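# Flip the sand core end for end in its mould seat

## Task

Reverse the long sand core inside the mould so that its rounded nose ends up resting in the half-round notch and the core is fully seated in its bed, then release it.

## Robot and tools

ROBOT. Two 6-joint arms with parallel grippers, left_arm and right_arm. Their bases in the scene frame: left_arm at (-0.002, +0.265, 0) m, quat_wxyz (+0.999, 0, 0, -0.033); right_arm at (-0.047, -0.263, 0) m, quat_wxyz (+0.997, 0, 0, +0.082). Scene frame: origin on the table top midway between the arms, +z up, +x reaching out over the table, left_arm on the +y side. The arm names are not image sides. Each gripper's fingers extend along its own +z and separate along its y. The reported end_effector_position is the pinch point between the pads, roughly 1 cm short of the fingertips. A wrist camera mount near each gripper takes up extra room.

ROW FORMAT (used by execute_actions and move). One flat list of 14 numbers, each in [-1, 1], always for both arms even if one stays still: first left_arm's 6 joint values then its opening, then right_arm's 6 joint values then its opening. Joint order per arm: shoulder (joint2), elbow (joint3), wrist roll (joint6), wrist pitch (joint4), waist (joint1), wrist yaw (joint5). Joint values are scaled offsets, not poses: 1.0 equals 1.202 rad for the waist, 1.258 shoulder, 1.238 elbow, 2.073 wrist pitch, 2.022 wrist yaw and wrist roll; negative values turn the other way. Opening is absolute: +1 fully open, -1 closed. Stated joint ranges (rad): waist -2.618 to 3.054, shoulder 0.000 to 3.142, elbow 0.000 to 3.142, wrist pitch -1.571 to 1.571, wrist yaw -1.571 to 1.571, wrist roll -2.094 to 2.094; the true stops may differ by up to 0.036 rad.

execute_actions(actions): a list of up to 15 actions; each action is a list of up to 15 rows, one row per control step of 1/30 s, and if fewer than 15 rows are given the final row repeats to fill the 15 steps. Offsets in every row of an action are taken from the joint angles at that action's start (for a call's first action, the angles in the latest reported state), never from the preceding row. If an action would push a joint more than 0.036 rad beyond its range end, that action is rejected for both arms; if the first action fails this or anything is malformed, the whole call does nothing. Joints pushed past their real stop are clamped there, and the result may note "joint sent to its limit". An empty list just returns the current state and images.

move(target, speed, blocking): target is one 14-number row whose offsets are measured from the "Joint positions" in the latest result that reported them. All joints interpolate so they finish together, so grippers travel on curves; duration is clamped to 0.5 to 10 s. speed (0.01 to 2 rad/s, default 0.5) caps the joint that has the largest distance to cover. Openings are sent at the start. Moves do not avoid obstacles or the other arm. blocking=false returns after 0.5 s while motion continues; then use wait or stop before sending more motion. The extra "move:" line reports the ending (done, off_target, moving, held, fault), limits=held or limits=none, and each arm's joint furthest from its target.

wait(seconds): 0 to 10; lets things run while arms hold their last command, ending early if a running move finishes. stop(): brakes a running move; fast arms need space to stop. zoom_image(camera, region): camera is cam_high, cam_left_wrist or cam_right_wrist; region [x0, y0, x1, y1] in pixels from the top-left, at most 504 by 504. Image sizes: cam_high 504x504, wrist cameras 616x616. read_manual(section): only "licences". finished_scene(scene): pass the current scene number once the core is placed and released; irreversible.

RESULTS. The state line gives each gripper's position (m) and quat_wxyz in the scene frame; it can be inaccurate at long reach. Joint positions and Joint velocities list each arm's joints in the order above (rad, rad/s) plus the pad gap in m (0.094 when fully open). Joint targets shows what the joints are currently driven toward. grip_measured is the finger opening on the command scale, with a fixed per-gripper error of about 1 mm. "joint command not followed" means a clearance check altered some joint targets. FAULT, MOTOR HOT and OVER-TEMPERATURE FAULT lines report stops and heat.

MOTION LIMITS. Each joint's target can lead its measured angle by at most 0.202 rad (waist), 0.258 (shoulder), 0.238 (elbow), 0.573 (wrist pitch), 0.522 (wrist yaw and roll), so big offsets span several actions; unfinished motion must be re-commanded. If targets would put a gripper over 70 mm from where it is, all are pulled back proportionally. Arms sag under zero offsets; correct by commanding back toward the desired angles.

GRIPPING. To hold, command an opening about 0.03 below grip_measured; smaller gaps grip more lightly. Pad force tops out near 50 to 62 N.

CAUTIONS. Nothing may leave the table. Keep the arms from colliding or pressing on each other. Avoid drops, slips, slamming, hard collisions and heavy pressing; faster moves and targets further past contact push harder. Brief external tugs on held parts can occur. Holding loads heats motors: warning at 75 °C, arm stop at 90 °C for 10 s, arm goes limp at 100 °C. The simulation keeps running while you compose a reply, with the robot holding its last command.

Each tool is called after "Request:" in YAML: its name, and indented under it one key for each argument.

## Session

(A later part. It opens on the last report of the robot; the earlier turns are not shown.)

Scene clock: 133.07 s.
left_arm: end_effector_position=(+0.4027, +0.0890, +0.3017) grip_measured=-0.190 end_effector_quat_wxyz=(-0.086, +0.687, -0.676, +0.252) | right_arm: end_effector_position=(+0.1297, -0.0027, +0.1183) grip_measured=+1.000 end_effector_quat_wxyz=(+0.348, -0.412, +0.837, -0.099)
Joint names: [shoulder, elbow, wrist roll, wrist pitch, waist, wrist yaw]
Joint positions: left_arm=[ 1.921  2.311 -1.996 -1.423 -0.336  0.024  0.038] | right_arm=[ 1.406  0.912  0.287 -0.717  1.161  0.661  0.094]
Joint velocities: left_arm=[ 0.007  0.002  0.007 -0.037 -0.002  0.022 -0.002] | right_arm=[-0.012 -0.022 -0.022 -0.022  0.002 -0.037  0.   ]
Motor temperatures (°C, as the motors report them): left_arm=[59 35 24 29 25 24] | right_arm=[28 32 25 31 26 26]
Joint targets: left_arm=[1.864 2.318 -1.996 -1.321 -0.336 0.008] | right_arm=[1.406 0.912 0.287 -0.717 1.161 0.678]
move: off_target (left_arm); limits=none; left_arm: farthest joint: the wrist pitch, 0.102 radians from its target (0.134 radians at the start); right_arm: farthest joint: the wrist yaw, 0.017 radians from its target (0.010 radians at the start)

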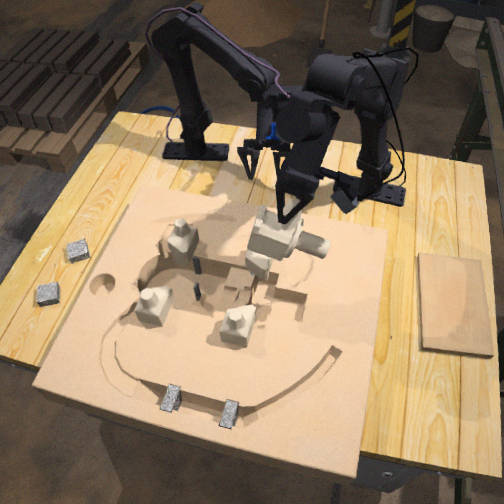

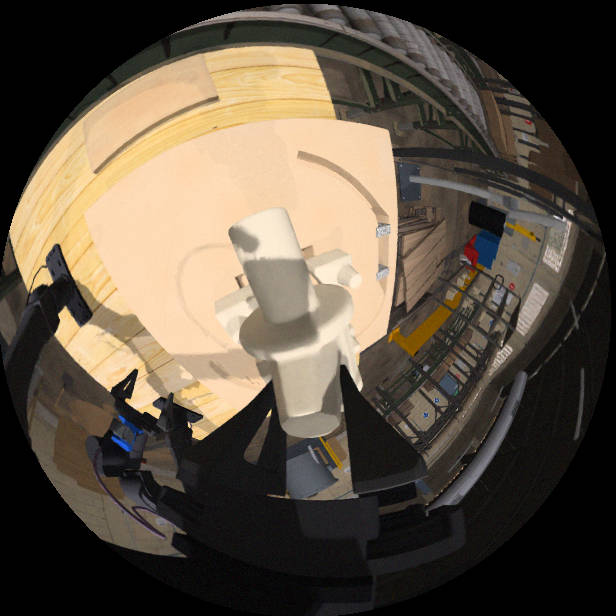

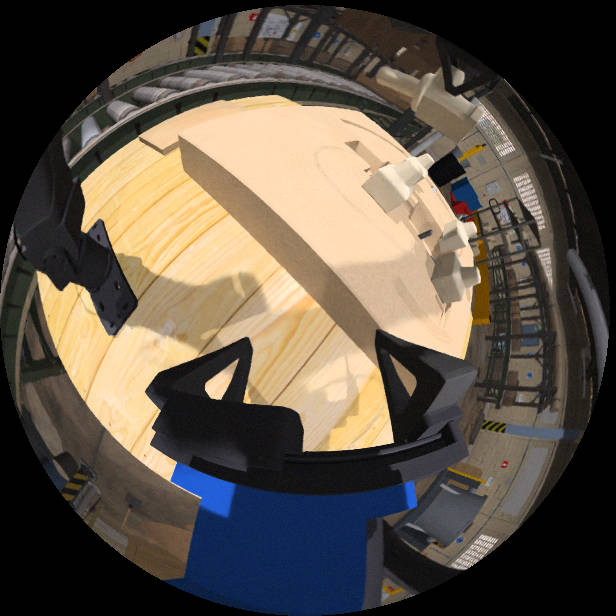

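Request:
move:
  target: [-0.045,0.03,0.8,0.05,0.02,-0.008,-0.23,0,0,0,0,0,0.008,1]
  speed: 0.6

Request:
move:
  target: [-0.045,0.03,0.78,0.05,0.025,-0.008,-0.23,0,0,0,0,0,0.008,1]
  speed: 0.6

Request:
zoom_image:
  camera: "cam_high"
  region: [170,180,350,360]

Scene clock: 149.30 s.
left_arm: end_effector_position=(+0.4051, +0.0966, +0.2873) grip_measured=-0.214 end_effector_quat_wxyz=(+0.223, +0.001, +0.970, -0.100) | right_arm: end_effector_position=(+0.1289, -0.0022, +0.1177) grip_measured=+1.000 end_effector_quat_wxyz=(+0.346, -0.413, +0.837, -0.097)
Joint names: [shoulder, elbow, wrist roll, wrist pitch, waist, wrist yaw]
Joint positions: left_arm=[ 1.935  2.287 -0.39  -1.429 -0.321  0.016  0.037] | right_arm=[ 1.406  0.912  0.287 -0.717  1.161  0.655  0.094]
Joint velocities: left_arm=[ 0.002  0.002  0.051 -0.051 -0.012  0.022  0.   ] | right_arm=[-0.007 -0.002  0.022 -0.051 -0.022 -0.051  0.   ]
Motor temperatures (°C, as the motors report them): left_arm=[60 37 24 32 25 24] | right_arm=[28 32 25 31 26 26]
Joint targets: left_arm=[1.865 2.348 -0.379 -1.319 -0.312 0.008] | right_arm=[1.406 0.912 0.287 -0.717 1.161 0.678]
move: off_target (left_arm, right_arm); limits=none; left_arm: farthest joint: the wrist pitch, 0.110 radians from its target (0.078 radians at the start); right_arm: farthest joint: the wrist yaw, 0.022 radians from its target (0.016 radians at the start)

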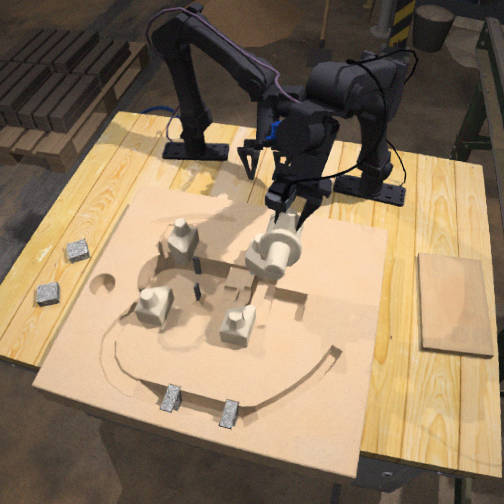

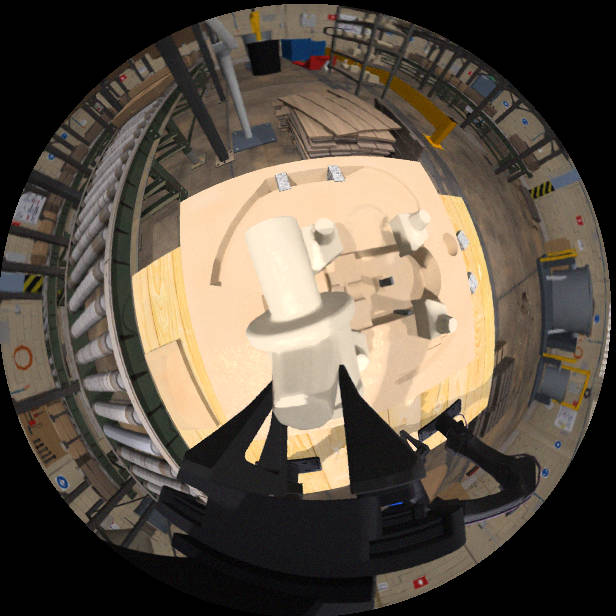

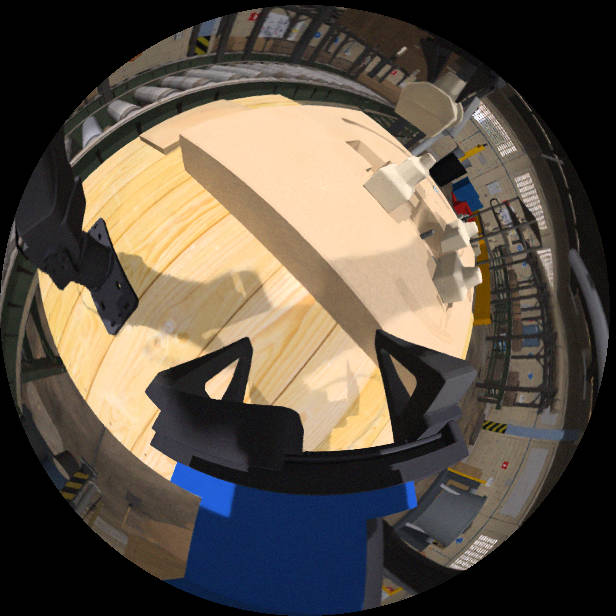

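Scene clock: 152.77 s.
left_arm: end_effector_position=(+0.4110, +0.1077, +0.2782) grip_measured=-0.215 end_effector_quat_wxyz=(+0.213, +0.681, +0.694, +0.094) | right_arm: end_effector_position=(+0.1281, -0.0018, +0.1170) grip_measured=+1.000 end_effector_quat_wxyz=(+0.344, -0.414, +0.838, -0.094)
Joint names: [shoulder, elbow, wrist roll, wrist pitch, waist, wrist yaw]
Joint positions: left_arm=[ 1.946  2.273  1.184 -1.427 -0.301 -0.004  0.037] | right_arm=[ 1.406  0.912  0.287 -0.717  1.161  0.649  0.094]
Joint velocities: left_arm=[ 0.002 -0.017  0.007 -0.022 -0.022 -0.051  0.001] | right_arm=[-0.007  0.002 -0.037  0.022  0.007 -0.007  0.   ]
Motor temperatures (°C, as the motors report them): left_arm=[60 37 24 32 25 24] | right_arm=[28 32 25 31 26 26]
Joint targets: left_arm=[1.878 2.324 1.188 -1.326 -0.291 -0.000] | right_arm=[1.406 0.912 0.287 -0.717 1.161 0.671]
move: off_target (left_arm, right_arm); limits=none; left_arm: farthest joint: the wrist pitch, 0.102 radians from its target (0.104 radians at the start); right_arm: farthest joint: the wrist yaw, 0.023 radians from its target (0.016 radians at the start)

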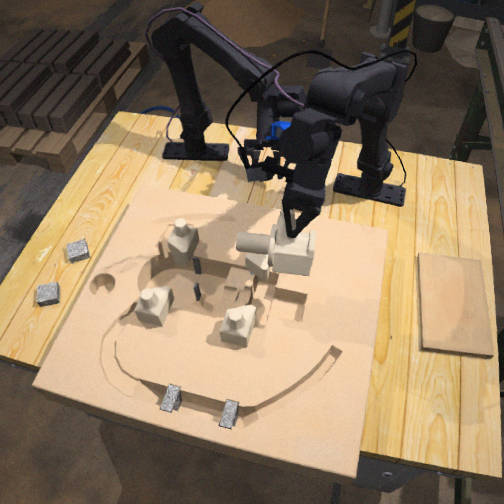

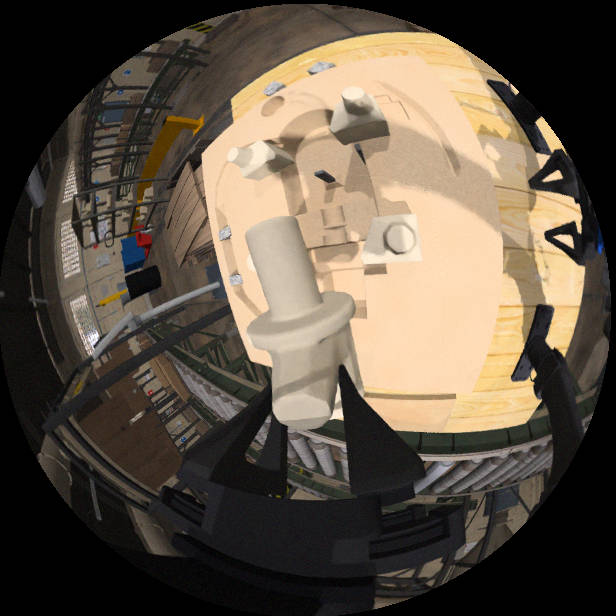

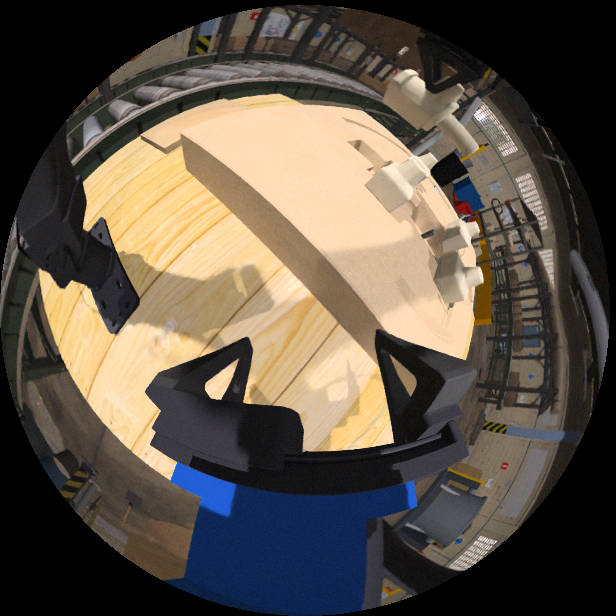

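Region (170, 180, 350, 360) of cam_high's 504x504 image, scaled by 2.800, with more detail than that image has.

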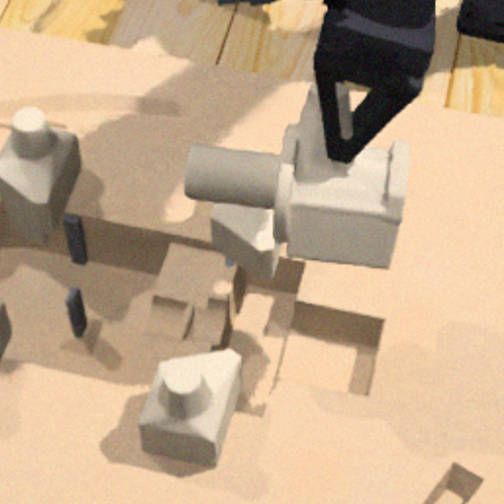

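Request:
move:
  target: [0.202,0.143,0,-0.016,0.006,0,-0.25,0,0,0,0,0,0.01,1]
  speed: 0.2

Request:
zoom_image:
  camera: "cam_high"
  region: [190,210,340,360]

Scene clock: 168.70 s.
left_arm: end_effector_position=(+0.4408, +0.0973, +0.1798) grip_measured=-0.225 end_effector_quat_wxyz=(+0.104, +0.695, +0.709, +0.050) | right_arm: end_effector_position=(+0.1278, -0.0016, +0.1168) grip_measured=+1.000 end_effector_quat_wxyz=(+0.343, -0.414, +0.838, -0.094)
Joint names: [shoulder, elbow, wrist roll, wrist pitch, waist, wrist yaw]
Joint positions: left_arm=[ 2.239  2.389  1.185 -1.489 -0.301 -0.009  0.036] | right_arm=[ 1.406  0.912  0.287 -0.717  1.161  0.646  0.094]
Joint velocities: left_arm=[-0.007  0.007  0.037  0.066  0.017 -0.007 -0.   ] | right_arm=[-0.007 -0.017 -0.095 -0.051  0.002  0.066  0.   ]
Motor temperatures (°C, as the motors report them): left_arm=[62 39 24 34 25 24] | right_arm=[28 32 25 31 26 26]
Joint targets: left_arm=[2.200 2.450 1.184 -1.460 -0.294 -0.004] | right_arm=[1.406 0.912 0.287 -0.717 1.161 0.669]
move: off_target (left_arm, right_arm); limits=none; left_arm: farthest joint: the elbow, 0.061 radians from its target (0.177 radians at the start); right_arm: farthest joint: the wrist yaw, 0.023 radians from its target (0.021 radians at the start)

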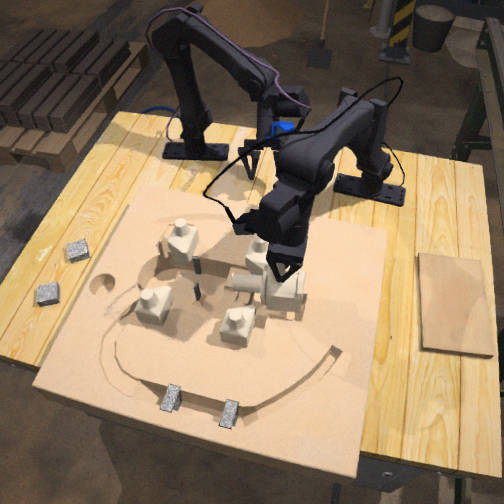

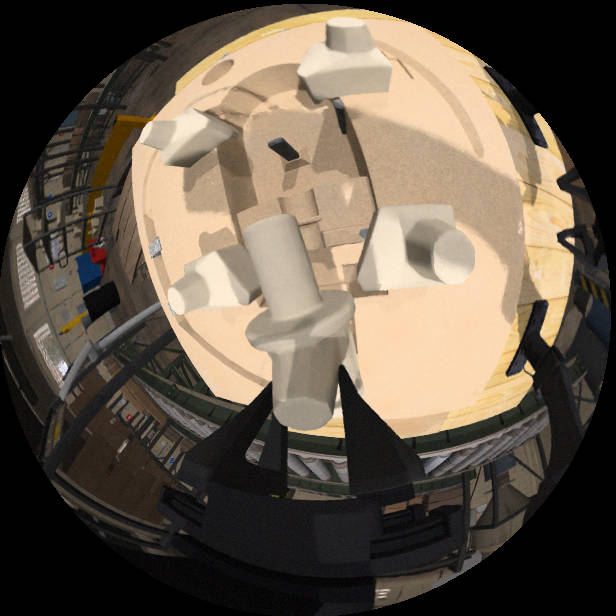

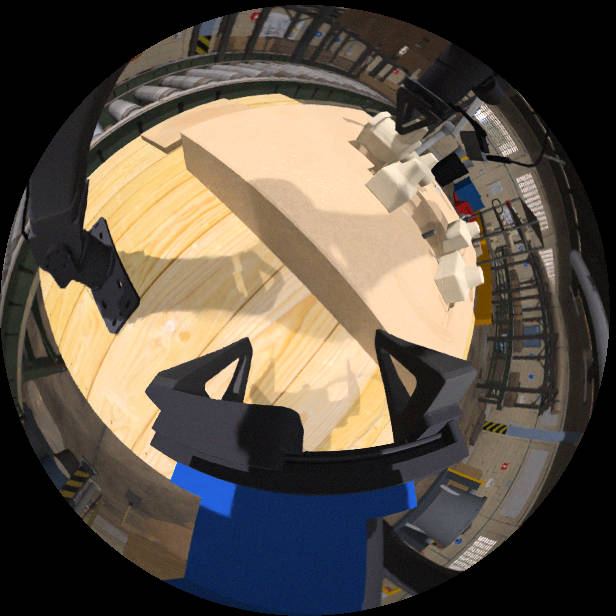

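Region (190, 210, 340, 360) of cam_high's 504x504 image, scaled by 3.360, with more detail than that image has.

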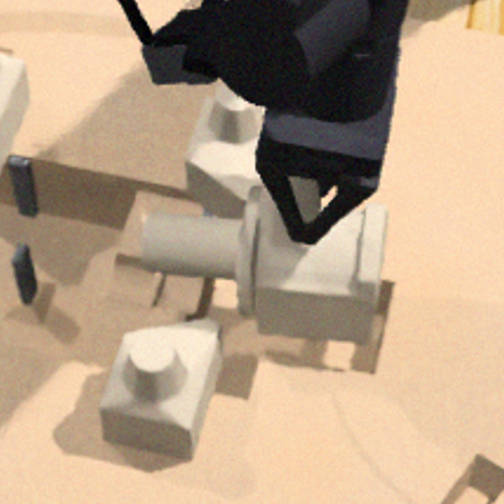

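Request:
move:
  target: [0.004,0.049,0.05,0.016,0.005,0.002,-0.25,0,0,0,0,0,0.01,1]
  speed: 0.08

Request:
zoom_image:
  camera: "cam_high"
  region: [190,210,340,360]

Scene clock: 181.27 s.
left_arm: end_effector_position=(+0.4403, +0.0981, +0.1593) grip_measured=-0.225 end_effector_quat_wxyz=(+0.076, +0.730, +0.677, +0.044) | right_arm: end_effector_position=(+0.1274, -0.0014, +0.1165) grip_measured=+1.000 end_effector_quat_wxyz=(+0.342, -0.414, +0.838, -0.093)
Joint names: [shoulder, elbow, wrist roll, wrist pitch, waist, wrist yaw]
Joint positions: left_arm=[ 2.283  2.389  1.279 -1.501 -0.301 -0.013  0.036] | right_arm=[ 1.406  0.912  0.287 -0.717  1.161  0.644  0.094]
Joint velocities: left_arm=[ 0.002  0.017 -0.007 -0.022  0.007 -0.037 -0.   ] | right_arm=[-0.007 -0.007  0.007 -0.037  0.002 -0.051  0.   ]
Motor temperatures (°C, as the motors report them): left_arm=[63 40 24 32 25 24] | right_arm=[28 32 25 31 26 26]
Joint targets: left_arm=[2.244 2.450 1.286 -1.456 -0.295 -0.005] | right_arm=[1.406 0.912 0.287 -0.717 1.161 0.666]
move: off_target (left_arm, right_arm); limits=none; left_arm: farthest joint: the elbow, 0.061 radians from its target (0.061 radians at the start); right_arm: farthest joint: the wrist yaw, 0.023 radians from its target (0.020 radians at the start)

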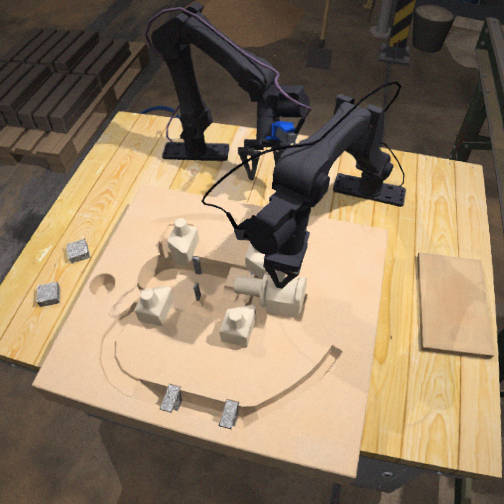

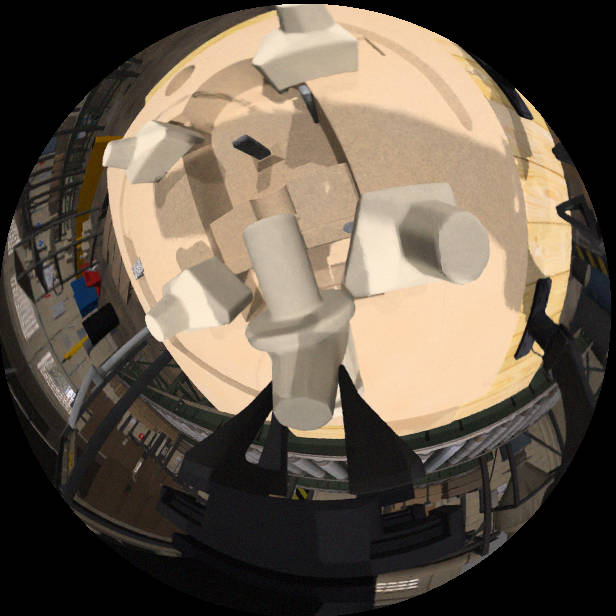

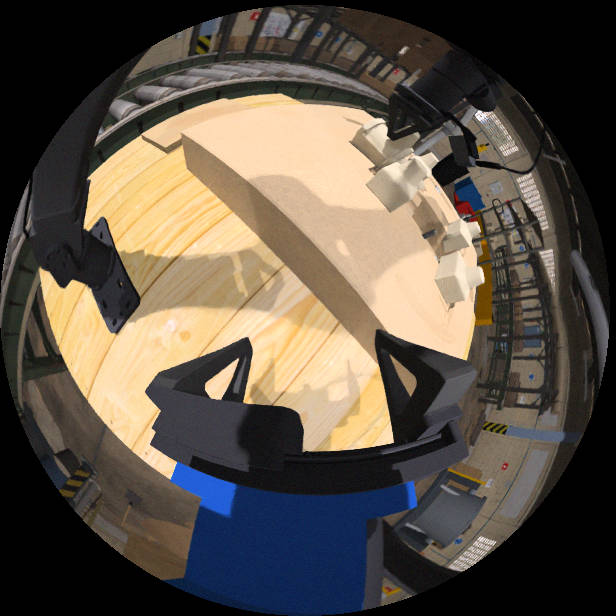

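Region (190, 210, 340, 360) of cam_high's 504x504 image, scaled by 3.360, with more detail than that image has.

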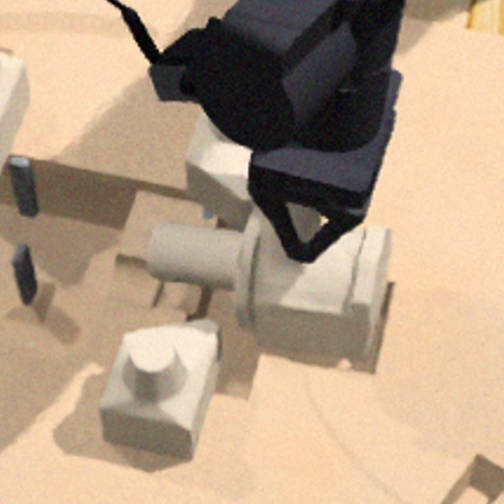

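Looks aligned; continue down.

Request:
move:
  target: [0.004,0.049,0.003,0.03,0.005,0.004,-0.25,0,0,0,0,0,0.01,1]
  speed: 0.05

Request:
zoom_image:
  camera: "cam_high"
  region: [190,210,340,360]

Scene clock: 194.97 s.
left_arm: end_effector_position=(+0.4431, +0.0986, +0.1439) grip_measured=-0.225 end_effector_quat_wxyz=(+0.061, +0.731, +0.678, +0.041) | right_arm: end_effector_position=(+0.1271, -0.0013, +0.1163) grip_measured=+1.000 end_effector_quat_wxyz=(+0.341, -0.415, +0.838, -0.092)
Joint names: [shoulder, elbow, wrist roll, wrist pitch, waist, wrist yaw]
Joint positions: left_arm=[ 2.318  2.389  1.28  -1.496 -0.301 -0.021  0.036] | right_arm=[ 1.406  0.912  0.287 -0.717  1.161  0.641  0.094]
Joint velocities: left_arm=[ 0.002 -0.007 -0.007 -0.037  0.002 -0.022 -0.   ] | right_arm=[-0.002  0.007  0.037  0.007 -0.012  0.037  0.   ]
Motor temperatures (°C, as the motors report them): left_arm=[64 41 24 32 25 24] | right_arm=[28 32 25 31 26 26]
Joint targets: left_arm=[2.288 2.450 1.285 -1.439 -0.295 -0.004] | right_arm=[1.406 0.912 0.287 -0.717 1.161 0.664]
move: off_target (left_arm, right_arm); limits=none; left_arm: farthest joint: the elbow, 0.061 radians from its target (0.061 radians at the start); right_arm: farthest joint: the wrist yaw, 0.023 radians from its target (0.020 radians at the start)

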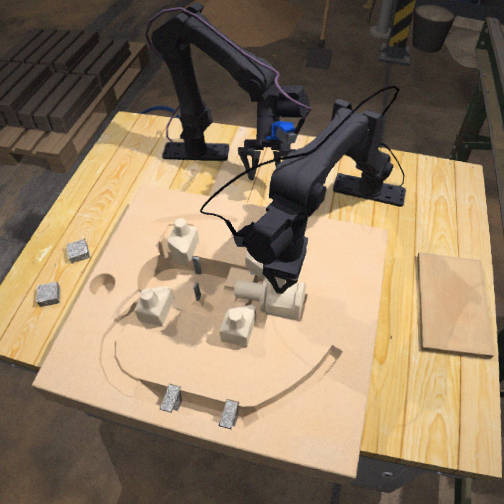

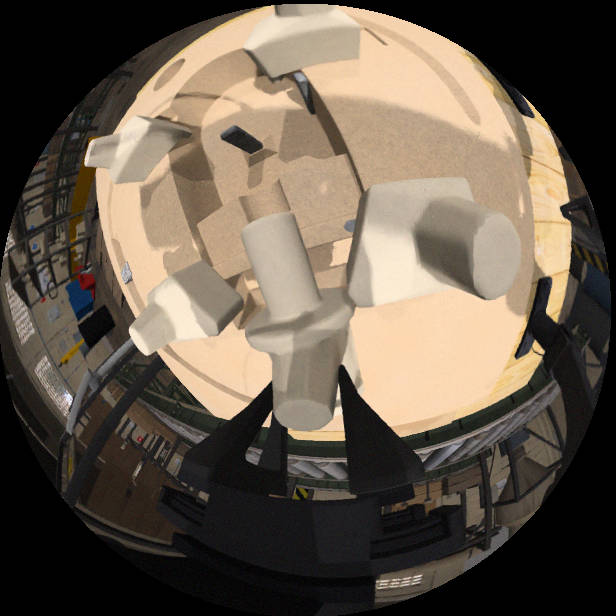

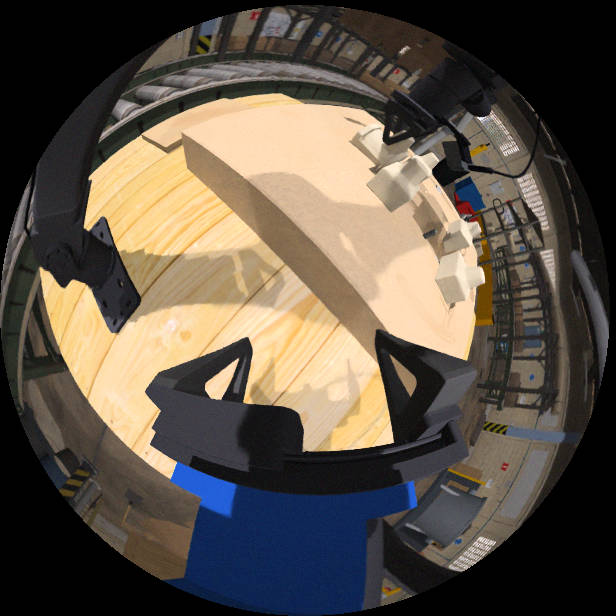

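Region (190, 210, 340, 360) of cam_high's 504x504 image, scaled by 3.360, with more detail than that image has.

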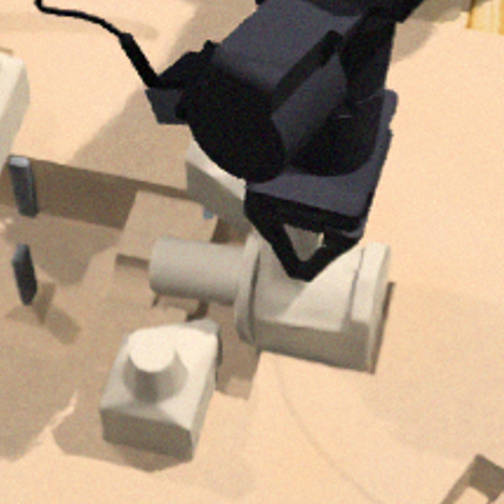

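Request:
move:
  target: [-0.03,0.049,0.003,0.03,0.018,0.004,-0.25,0,0,0,0,0,0.01,1]
  speed: 0.05

Request:
move:
  target: [0.005,0.049,0.003,0.03,0.008,0.004,-0.25,0,0,0,0,0,0.01,1]
  speed: 0.05

Request:
zoom_image:
  camera: "cam_high"
  region: [190,210,340,360]

Scene clock: 209.60 s.
left_arm: end_effector_position=(+0.4436, +0.1003, +0.1428) grip_measured=-0.225 end_effector_quat_wxyz=(+0.062, +0.729, +0.681, +0.037) | right_arm: end_effector_position=(+0.1268, -0.0011, +0.1160) grip_measured=+1.000 end_effector_quat_wxyz=(+0.341, -0.415, +0.839, -0.091)
Joint names: [shoulder, elbow, wrist roll, wrist pitch, waist, wrist yaw]
Joint positions: left_arm=[ 2.32   2.389  1.28  -1.497 -0.294 -0.011  0.036] | right_arm=[ 1.406  0.912  0.287 -0.717  1.161  0.639  0.094]
Joint velocities: left_arm=[-0.017  0.017  0.007 -0.022  0.007 -0.022  0.   ] | right_arm=[ 0.002 -0.007 -0.051  0.007 -0.012 -0.037  0.   ]
Motor temperatures (°C, as the motors report them): left_arm=[64 41 24 31 25 24] | right_arm=[29 32 25 31 26 26]
Joint targets: left_arm=[2.280 2.450 1.286 -1.434 -0.279 -0.013] | right_arm=[1.406 0.912 0.287 -0.717 1.161 0.661]
move: off_target (left_arm, right_arm); limits=none; left_arm: farthest joint: the wrist pitch, 0.063 radians from its target (0.062 radians at the start); right_arm: farthest joint: the wrist yaw, 0.023 radians from its target (0.020 radians at the start)

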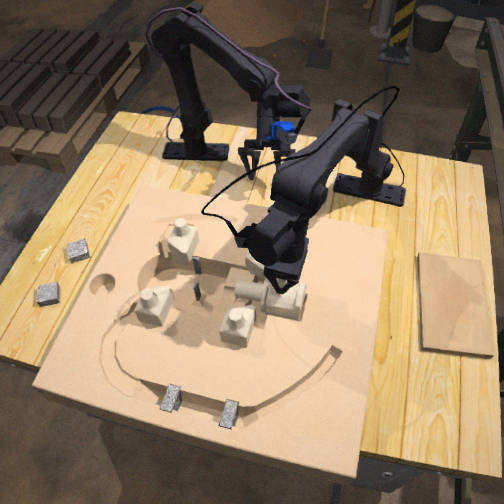

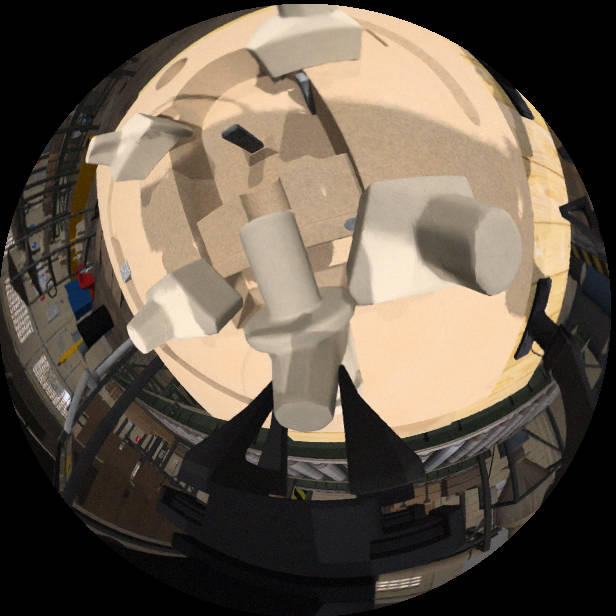

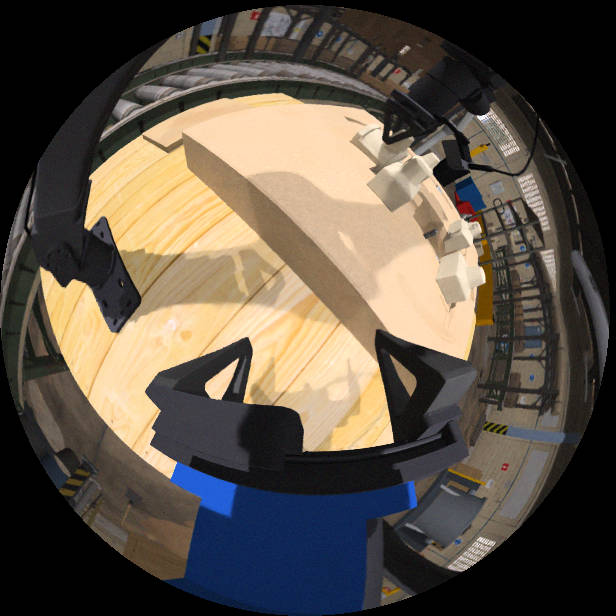

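Scene clock: 211.10 s.
left_arm: end_effector_position=(+0.4440, +0.0996, +0.1424) grip_measured=-0.225 end_effector_quat_wxyz=(+0.061, +0.730, +0.680, +0.035) | right_arm: end_effector_position=(+0.1264, -0.0009, +0.1157) grip_measured=+1.000 end_effector_quat_wxyz=(+0.340, -0.415, +0.839, -0.090)
Joint names: [shoulder, elbow, wrist roll, wrist pitch, waist, wrist yaw]
Joint positions: left_arm=[ 2.328  2.402  1.282 -1.504 -0.294 -0.008  0.036] | right_arm=[ 1.406  0.912  0.287 -0.717  1.161  0.636  0.094]
Joint velocities: left_arm=[-0.012 -0.002 -0.051 -0.007  0.007 -0.022  0.001] | right_arm=[-0.002  0.012 -0.007 -0.007  0.002 -0.007  0.   ]
Motor temperatures (°C, as the motors report them): left_arm=[64 41 24 31 25 24] | right_arm=[29 32 25 31 26 26]
Joint targets: left_arm=[2.326 2.450 1.286 -1.435 -0.284 -0.003] | right_arm=[1.406 0.912 0.287 -0.717 1.161 0.659]
move: off_target (left_arm, right_arm); limits=none; left_arm: farthest joint: the wrist pitch, 0.069 radians from its target (0.062 radians at the start); right_arm: farthest joint: the wrist yaw, 0.023 radians from its target (0.021 radians at the start)

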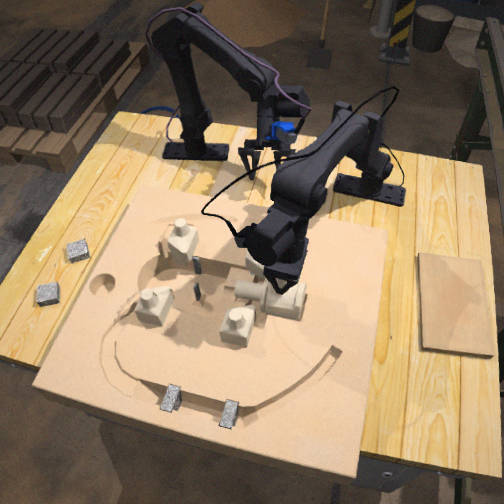

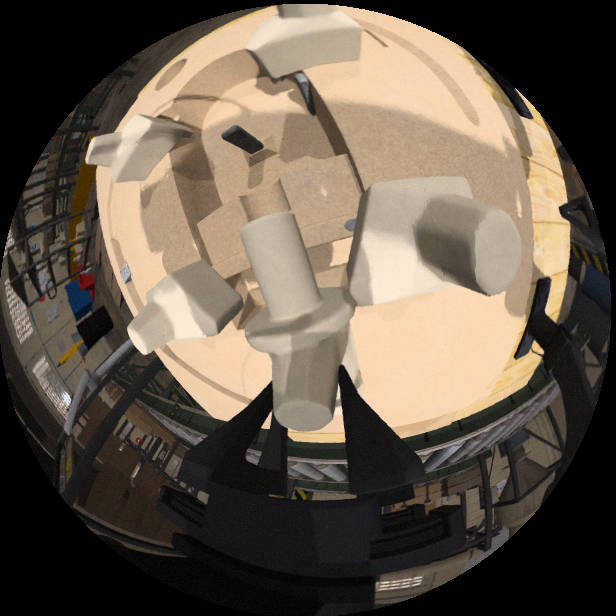

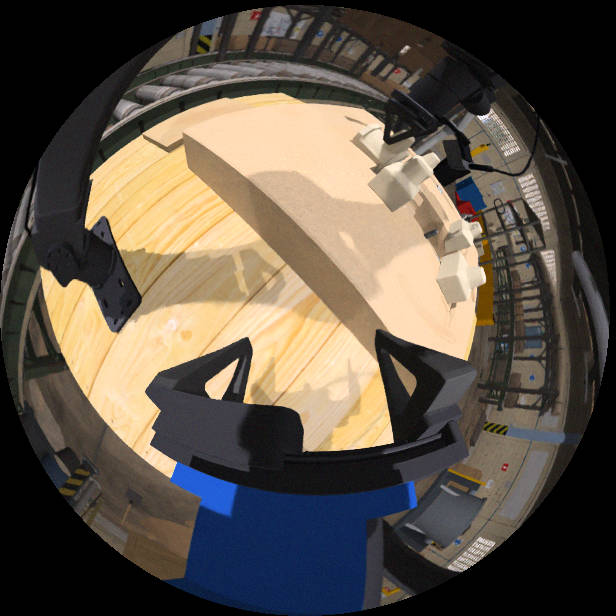

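Region (190, 210, 340, 360) of cam_high's 504x504 image, scaled by 3.360, with more detail than that image has.

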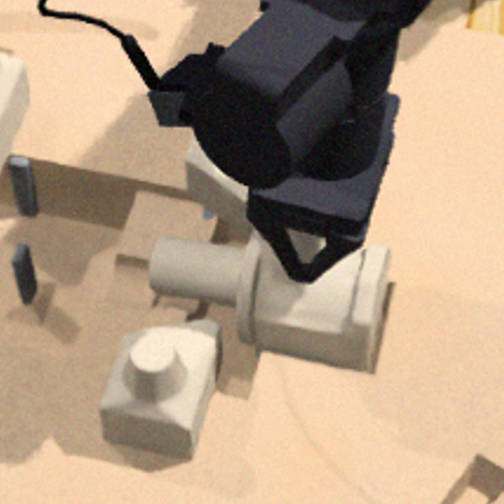

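Request:
execute_actions:
  actions:
    - [[0,0,0,0.02,0,0,-0.21,0,0,0,0,0,0.01,1]]
    - [[0,0,0,0.02,0,0,-0.19,0,0,0,0,0,0.01,1]]
    - [[0,0,0,0.02,0,0,-0.16,0,0,0,0,0,0.01,1]]
    - [[0,0,0,0.02,0,0,-0.12,0,0,0,0,0,0.01,1]]
    - [[0,0,0,0.02,0,0,-0.06,0,0,0,0,0,0.01,1]]

Request:
zoom_image:
  camera: "cam_high"
  region: [190,210,340,360]

Scene clock: 223.73 s.
left_arm: end_effector_position=(+0.4573, +0.0967, +0.1447) grip_measured=-0.061 end_effector_quat_wxyz=(+0.083, +0.728, +0.679, +0.052) | right_arm: end_effector_position=(+0.1265, -0.0009, +0.1158) grip_measured=+1.000 end_effector_quat_wxyz=(+0.340, -0.415, +0.839, -0.090)
Joint names: [shoulder, elbow, wrist roll, wrist pitch, waist, wrist yaw]
Joint positions: left_arm=[ 2.328  2.402  1.282 -1.449 -0.294 -0.019  0.044] | right_arm=[ 1.406  0.912  0.287 -0.717  1.161  0.636  0.094]
Joint velocities: left_arm=[-0.002 -0.007  0.007  0.007 -0.017  0.051 -0.001] | right_arm=[-0.002 -0.017 -0.022  0.037  0.002  0.037  0.   ]
Motor temperatures (°C, as the motors report them): left_arm=[62 40 24 31 25 24] | right_arm=[29 32 25 31 26 26]
Joint targets: left_arm=[2.328 2.402 1.282 -1.413 -0.294 -0.018] | right_arm=[1.406 0.912 0.287 -0.717 1.161 0.657]

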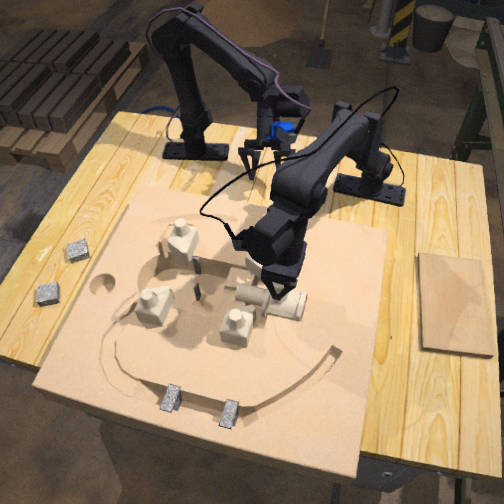

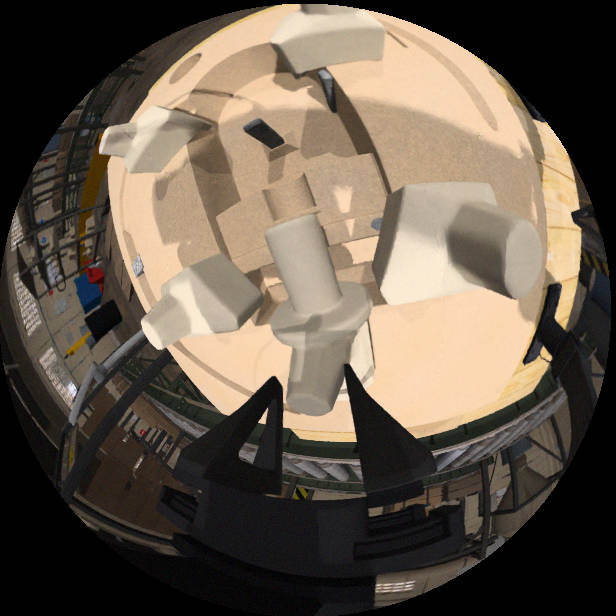

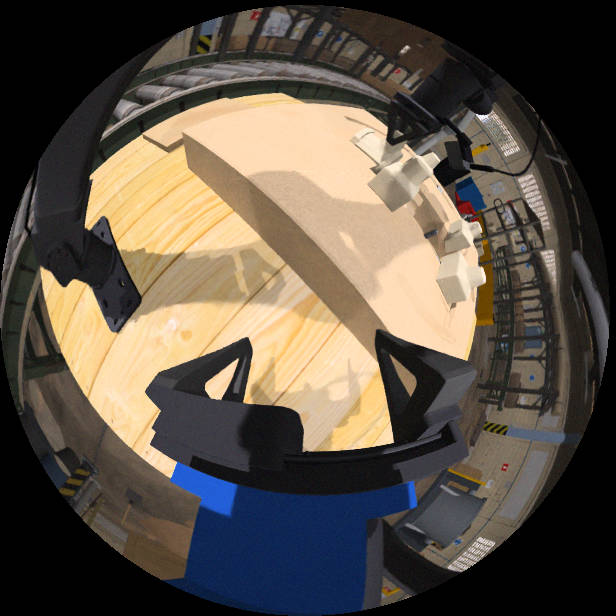

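Region (190, 210, 340, 360) of cam_high's 504x504 image, scaled by 3.360, with more detail than that image has.

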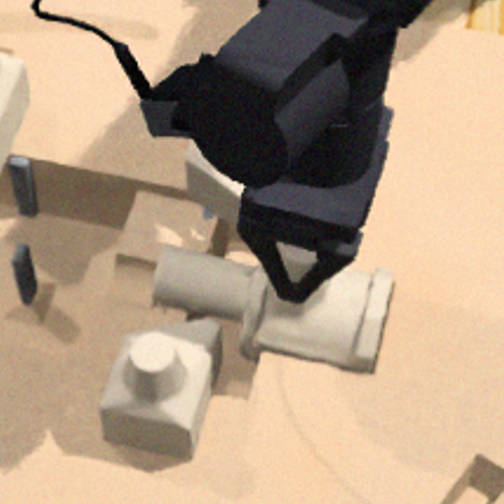

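Request:
move:
  target: [0,0,0,0,0,0,0.4,0,0,0,0,0,0.01,1]

Request:
move:
  target: [-0.1,0,0,0,0,0,0.4,0,0,0,0,0,0.01,1]
  speed: 0.2

Request:
zoom_image:
  camera: "cam_high"
  region: [190,210,340,360]

Request:
zoom_image:
  camera: "cam_left_wrist"
  region: [200,140,420,420]

Scene clock: 236.57 s.
left_arm: end_effector_position=(+0.4575, +0.0972, +0.1448) grip_measured=+0.398 end_effector_quat_wxyz=(+0.083, +0.728, +0.679, +0.054) | right_arm: end_effector_position=(+0.1262, -0.0007, +0.1156) grip_measured=+1.000 end_effector_quat_wxyz=(+0.339, -0.416, +0.839, -0.089)
Joint names: [shoulder, elbow, wrist roll, wrist pitch, waist, wrist yaw]
Joint positions: left_arm=[ 2.328  2.402  1.282 -1.449 -0.294 -0.023  0.066] | right_arm=[ 1.406  0.912  0.287 -0.717  1.161  0.634  0.094]
Joint velocities: left_arm=[ 0.002  0.002 -0.022  0.037 -0.012  0.022 -0.001] | right_arm=[ 0.012 -0.017 -0.007  0.007 -0.007 -0.022  0.   ]
Motor temperatures (°C, as the motors report them): left_arm=[61 38 24 31 25 24] | right_arm=[29 32 25 31 26 26]
Joint targets: left_arm=[2.328 2.402 1.282 -1.449 -0.294 -0.020] | right_arm=[1.406 0.912 0.287 -0.717 1.161 0.657]
move: off_target (right_arm); limits=none; left_arm: farthest joint: the wrist yaw, 0.004 radians from its target (0.000 radians at the start); right_arm: farthest joint: the wrist yaw, 0.022 radians from its target (0.020 radians at the start)

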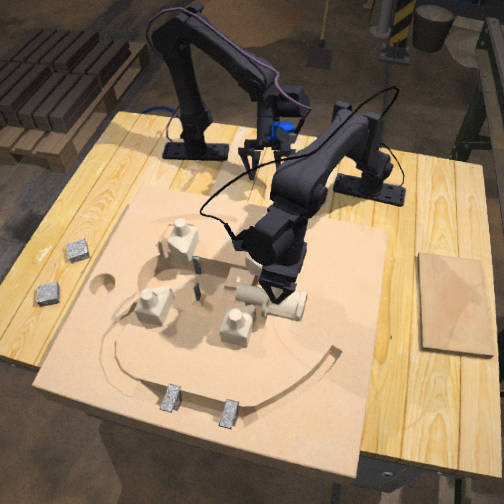

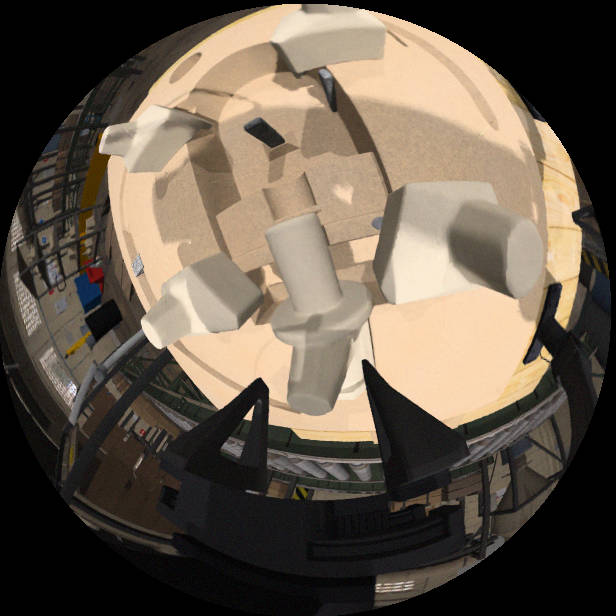

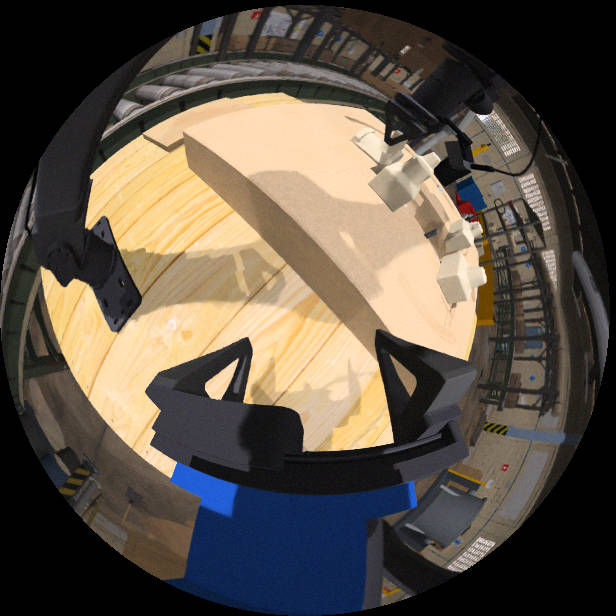

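Scene clock: 237.57 s.
left_arm: end_effector_position=(+0.4526, +0.0995, +0.1943) grip_measured=+0.398 end_effector_quat_wxyz=(+0.129, +0.722, +0.675, +0.078) | right_arm: end_effector_position=(+0.1259, -0.0006, +0.1153) grip_measured=+1.000 end_effector_quat_wxyz=(+0.338, -0.416, +0.839, -0.089)
Joint names: [shoulder, elbow, wrist roll, wrist pitch, waist, wrist yaw]
Joint positions: left_arm=[ 2.222  2.402  1.282 -1.449 -0.294 -0.025  0.066] | right_arm=[ 1.406  0.912  0.287 -0.717  1.161  0.632  0.094]
Joint velocities: left_arm=[-0.002 -0.027  0.007 -0.066  0.007  0.022  0.   ] | right_arm=[ 0.017  0.002  0.022  0.037  0.007 -0.022  0.   ]
Motor temperatures (°C, as the motors report them): left_arm=[62 38 24 31 25 24] | right_arm=[29 32 25 31 26 26]
Joint targets: left_arm=[2.202 2.402 1.282 -1.449 -0.294 -0.022] | right_arm=[1.406 0.912 0.287 -0.717 1.161 0.654]
move: off_target (right_arm); limits=none; left_arm: farthest joint: the shoulder, 0.020 radians from its target (0.126 radians at the start); right_arm: farthest joint: the wrist yaw, 0.023 radians from its target (0.020 radians at the start)

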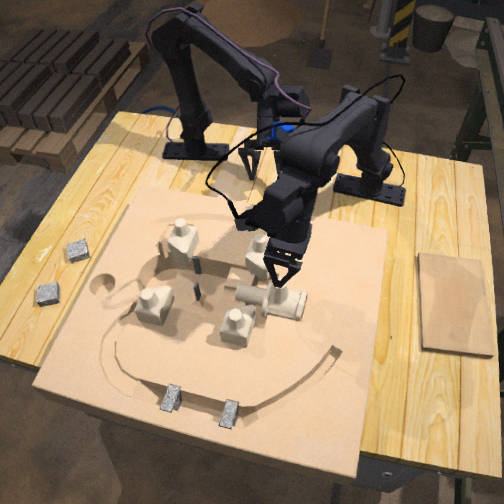

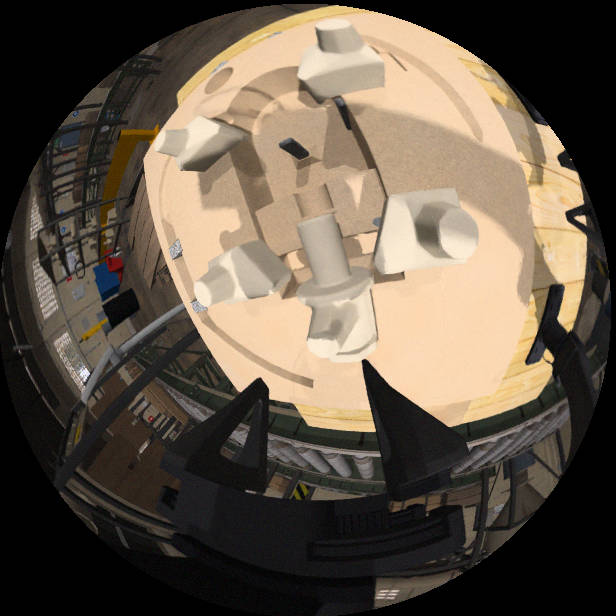

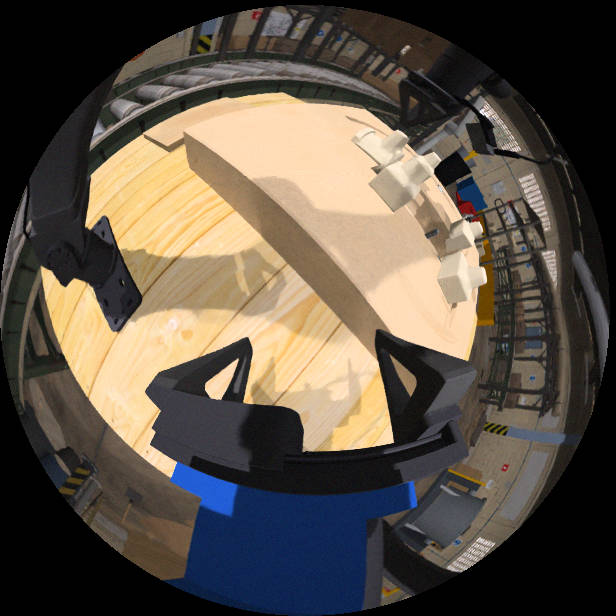

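Region (190, 210, 340, 360) of cam_high's 504x504 image, scaled by 3.360, with more detail than that image has.

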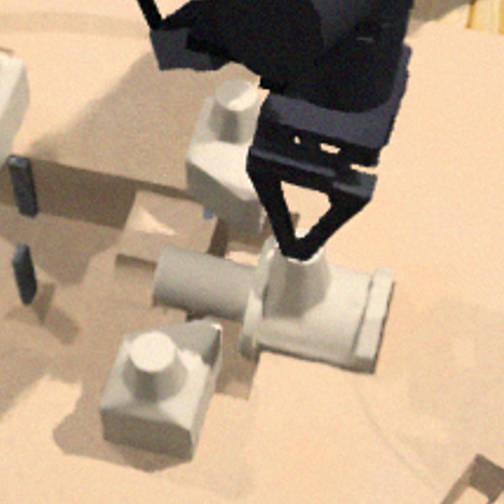

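Region (200, 140, 420, 420) of cam_left_wrist's 616x616 image, scaled by 1.800, with more detail than that image has; it fills the left 396 columns of this view, and the rest is white.

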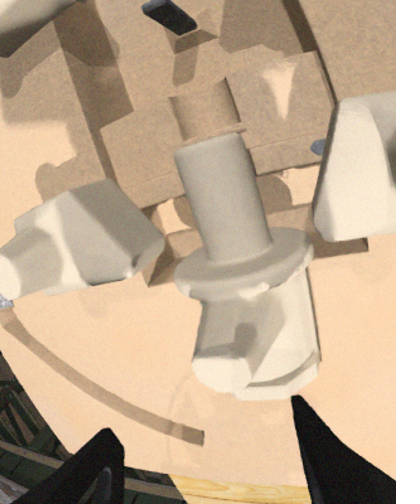

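Request:
zoom_image:
  camera: "cam_high"
  region: [215,270,315,330]

Request:
zoom_image:
  camera: "cam_left_wrist"
  region: [270,180,370,280]

Region (215, 270, 315, 330) of cam_high's 504x504 image, scaled by 5.040, with more detail than that image has; it fills the top 302 rows of this view, and the rest is white.

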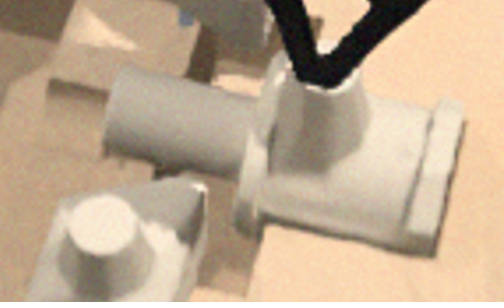

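Region (270, 180, 370, 280) of cam_left_wrist's 616x616 image, scaled by 5.040, with more detail than that image has.

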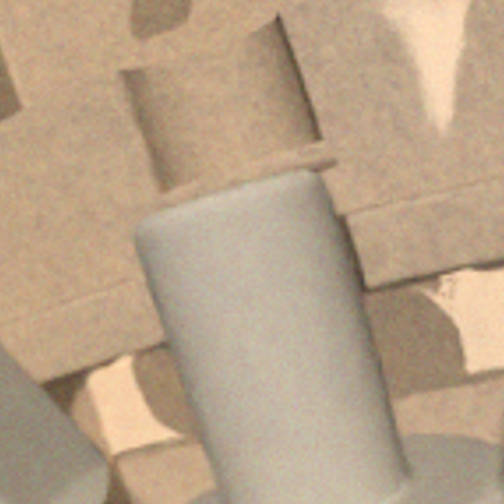

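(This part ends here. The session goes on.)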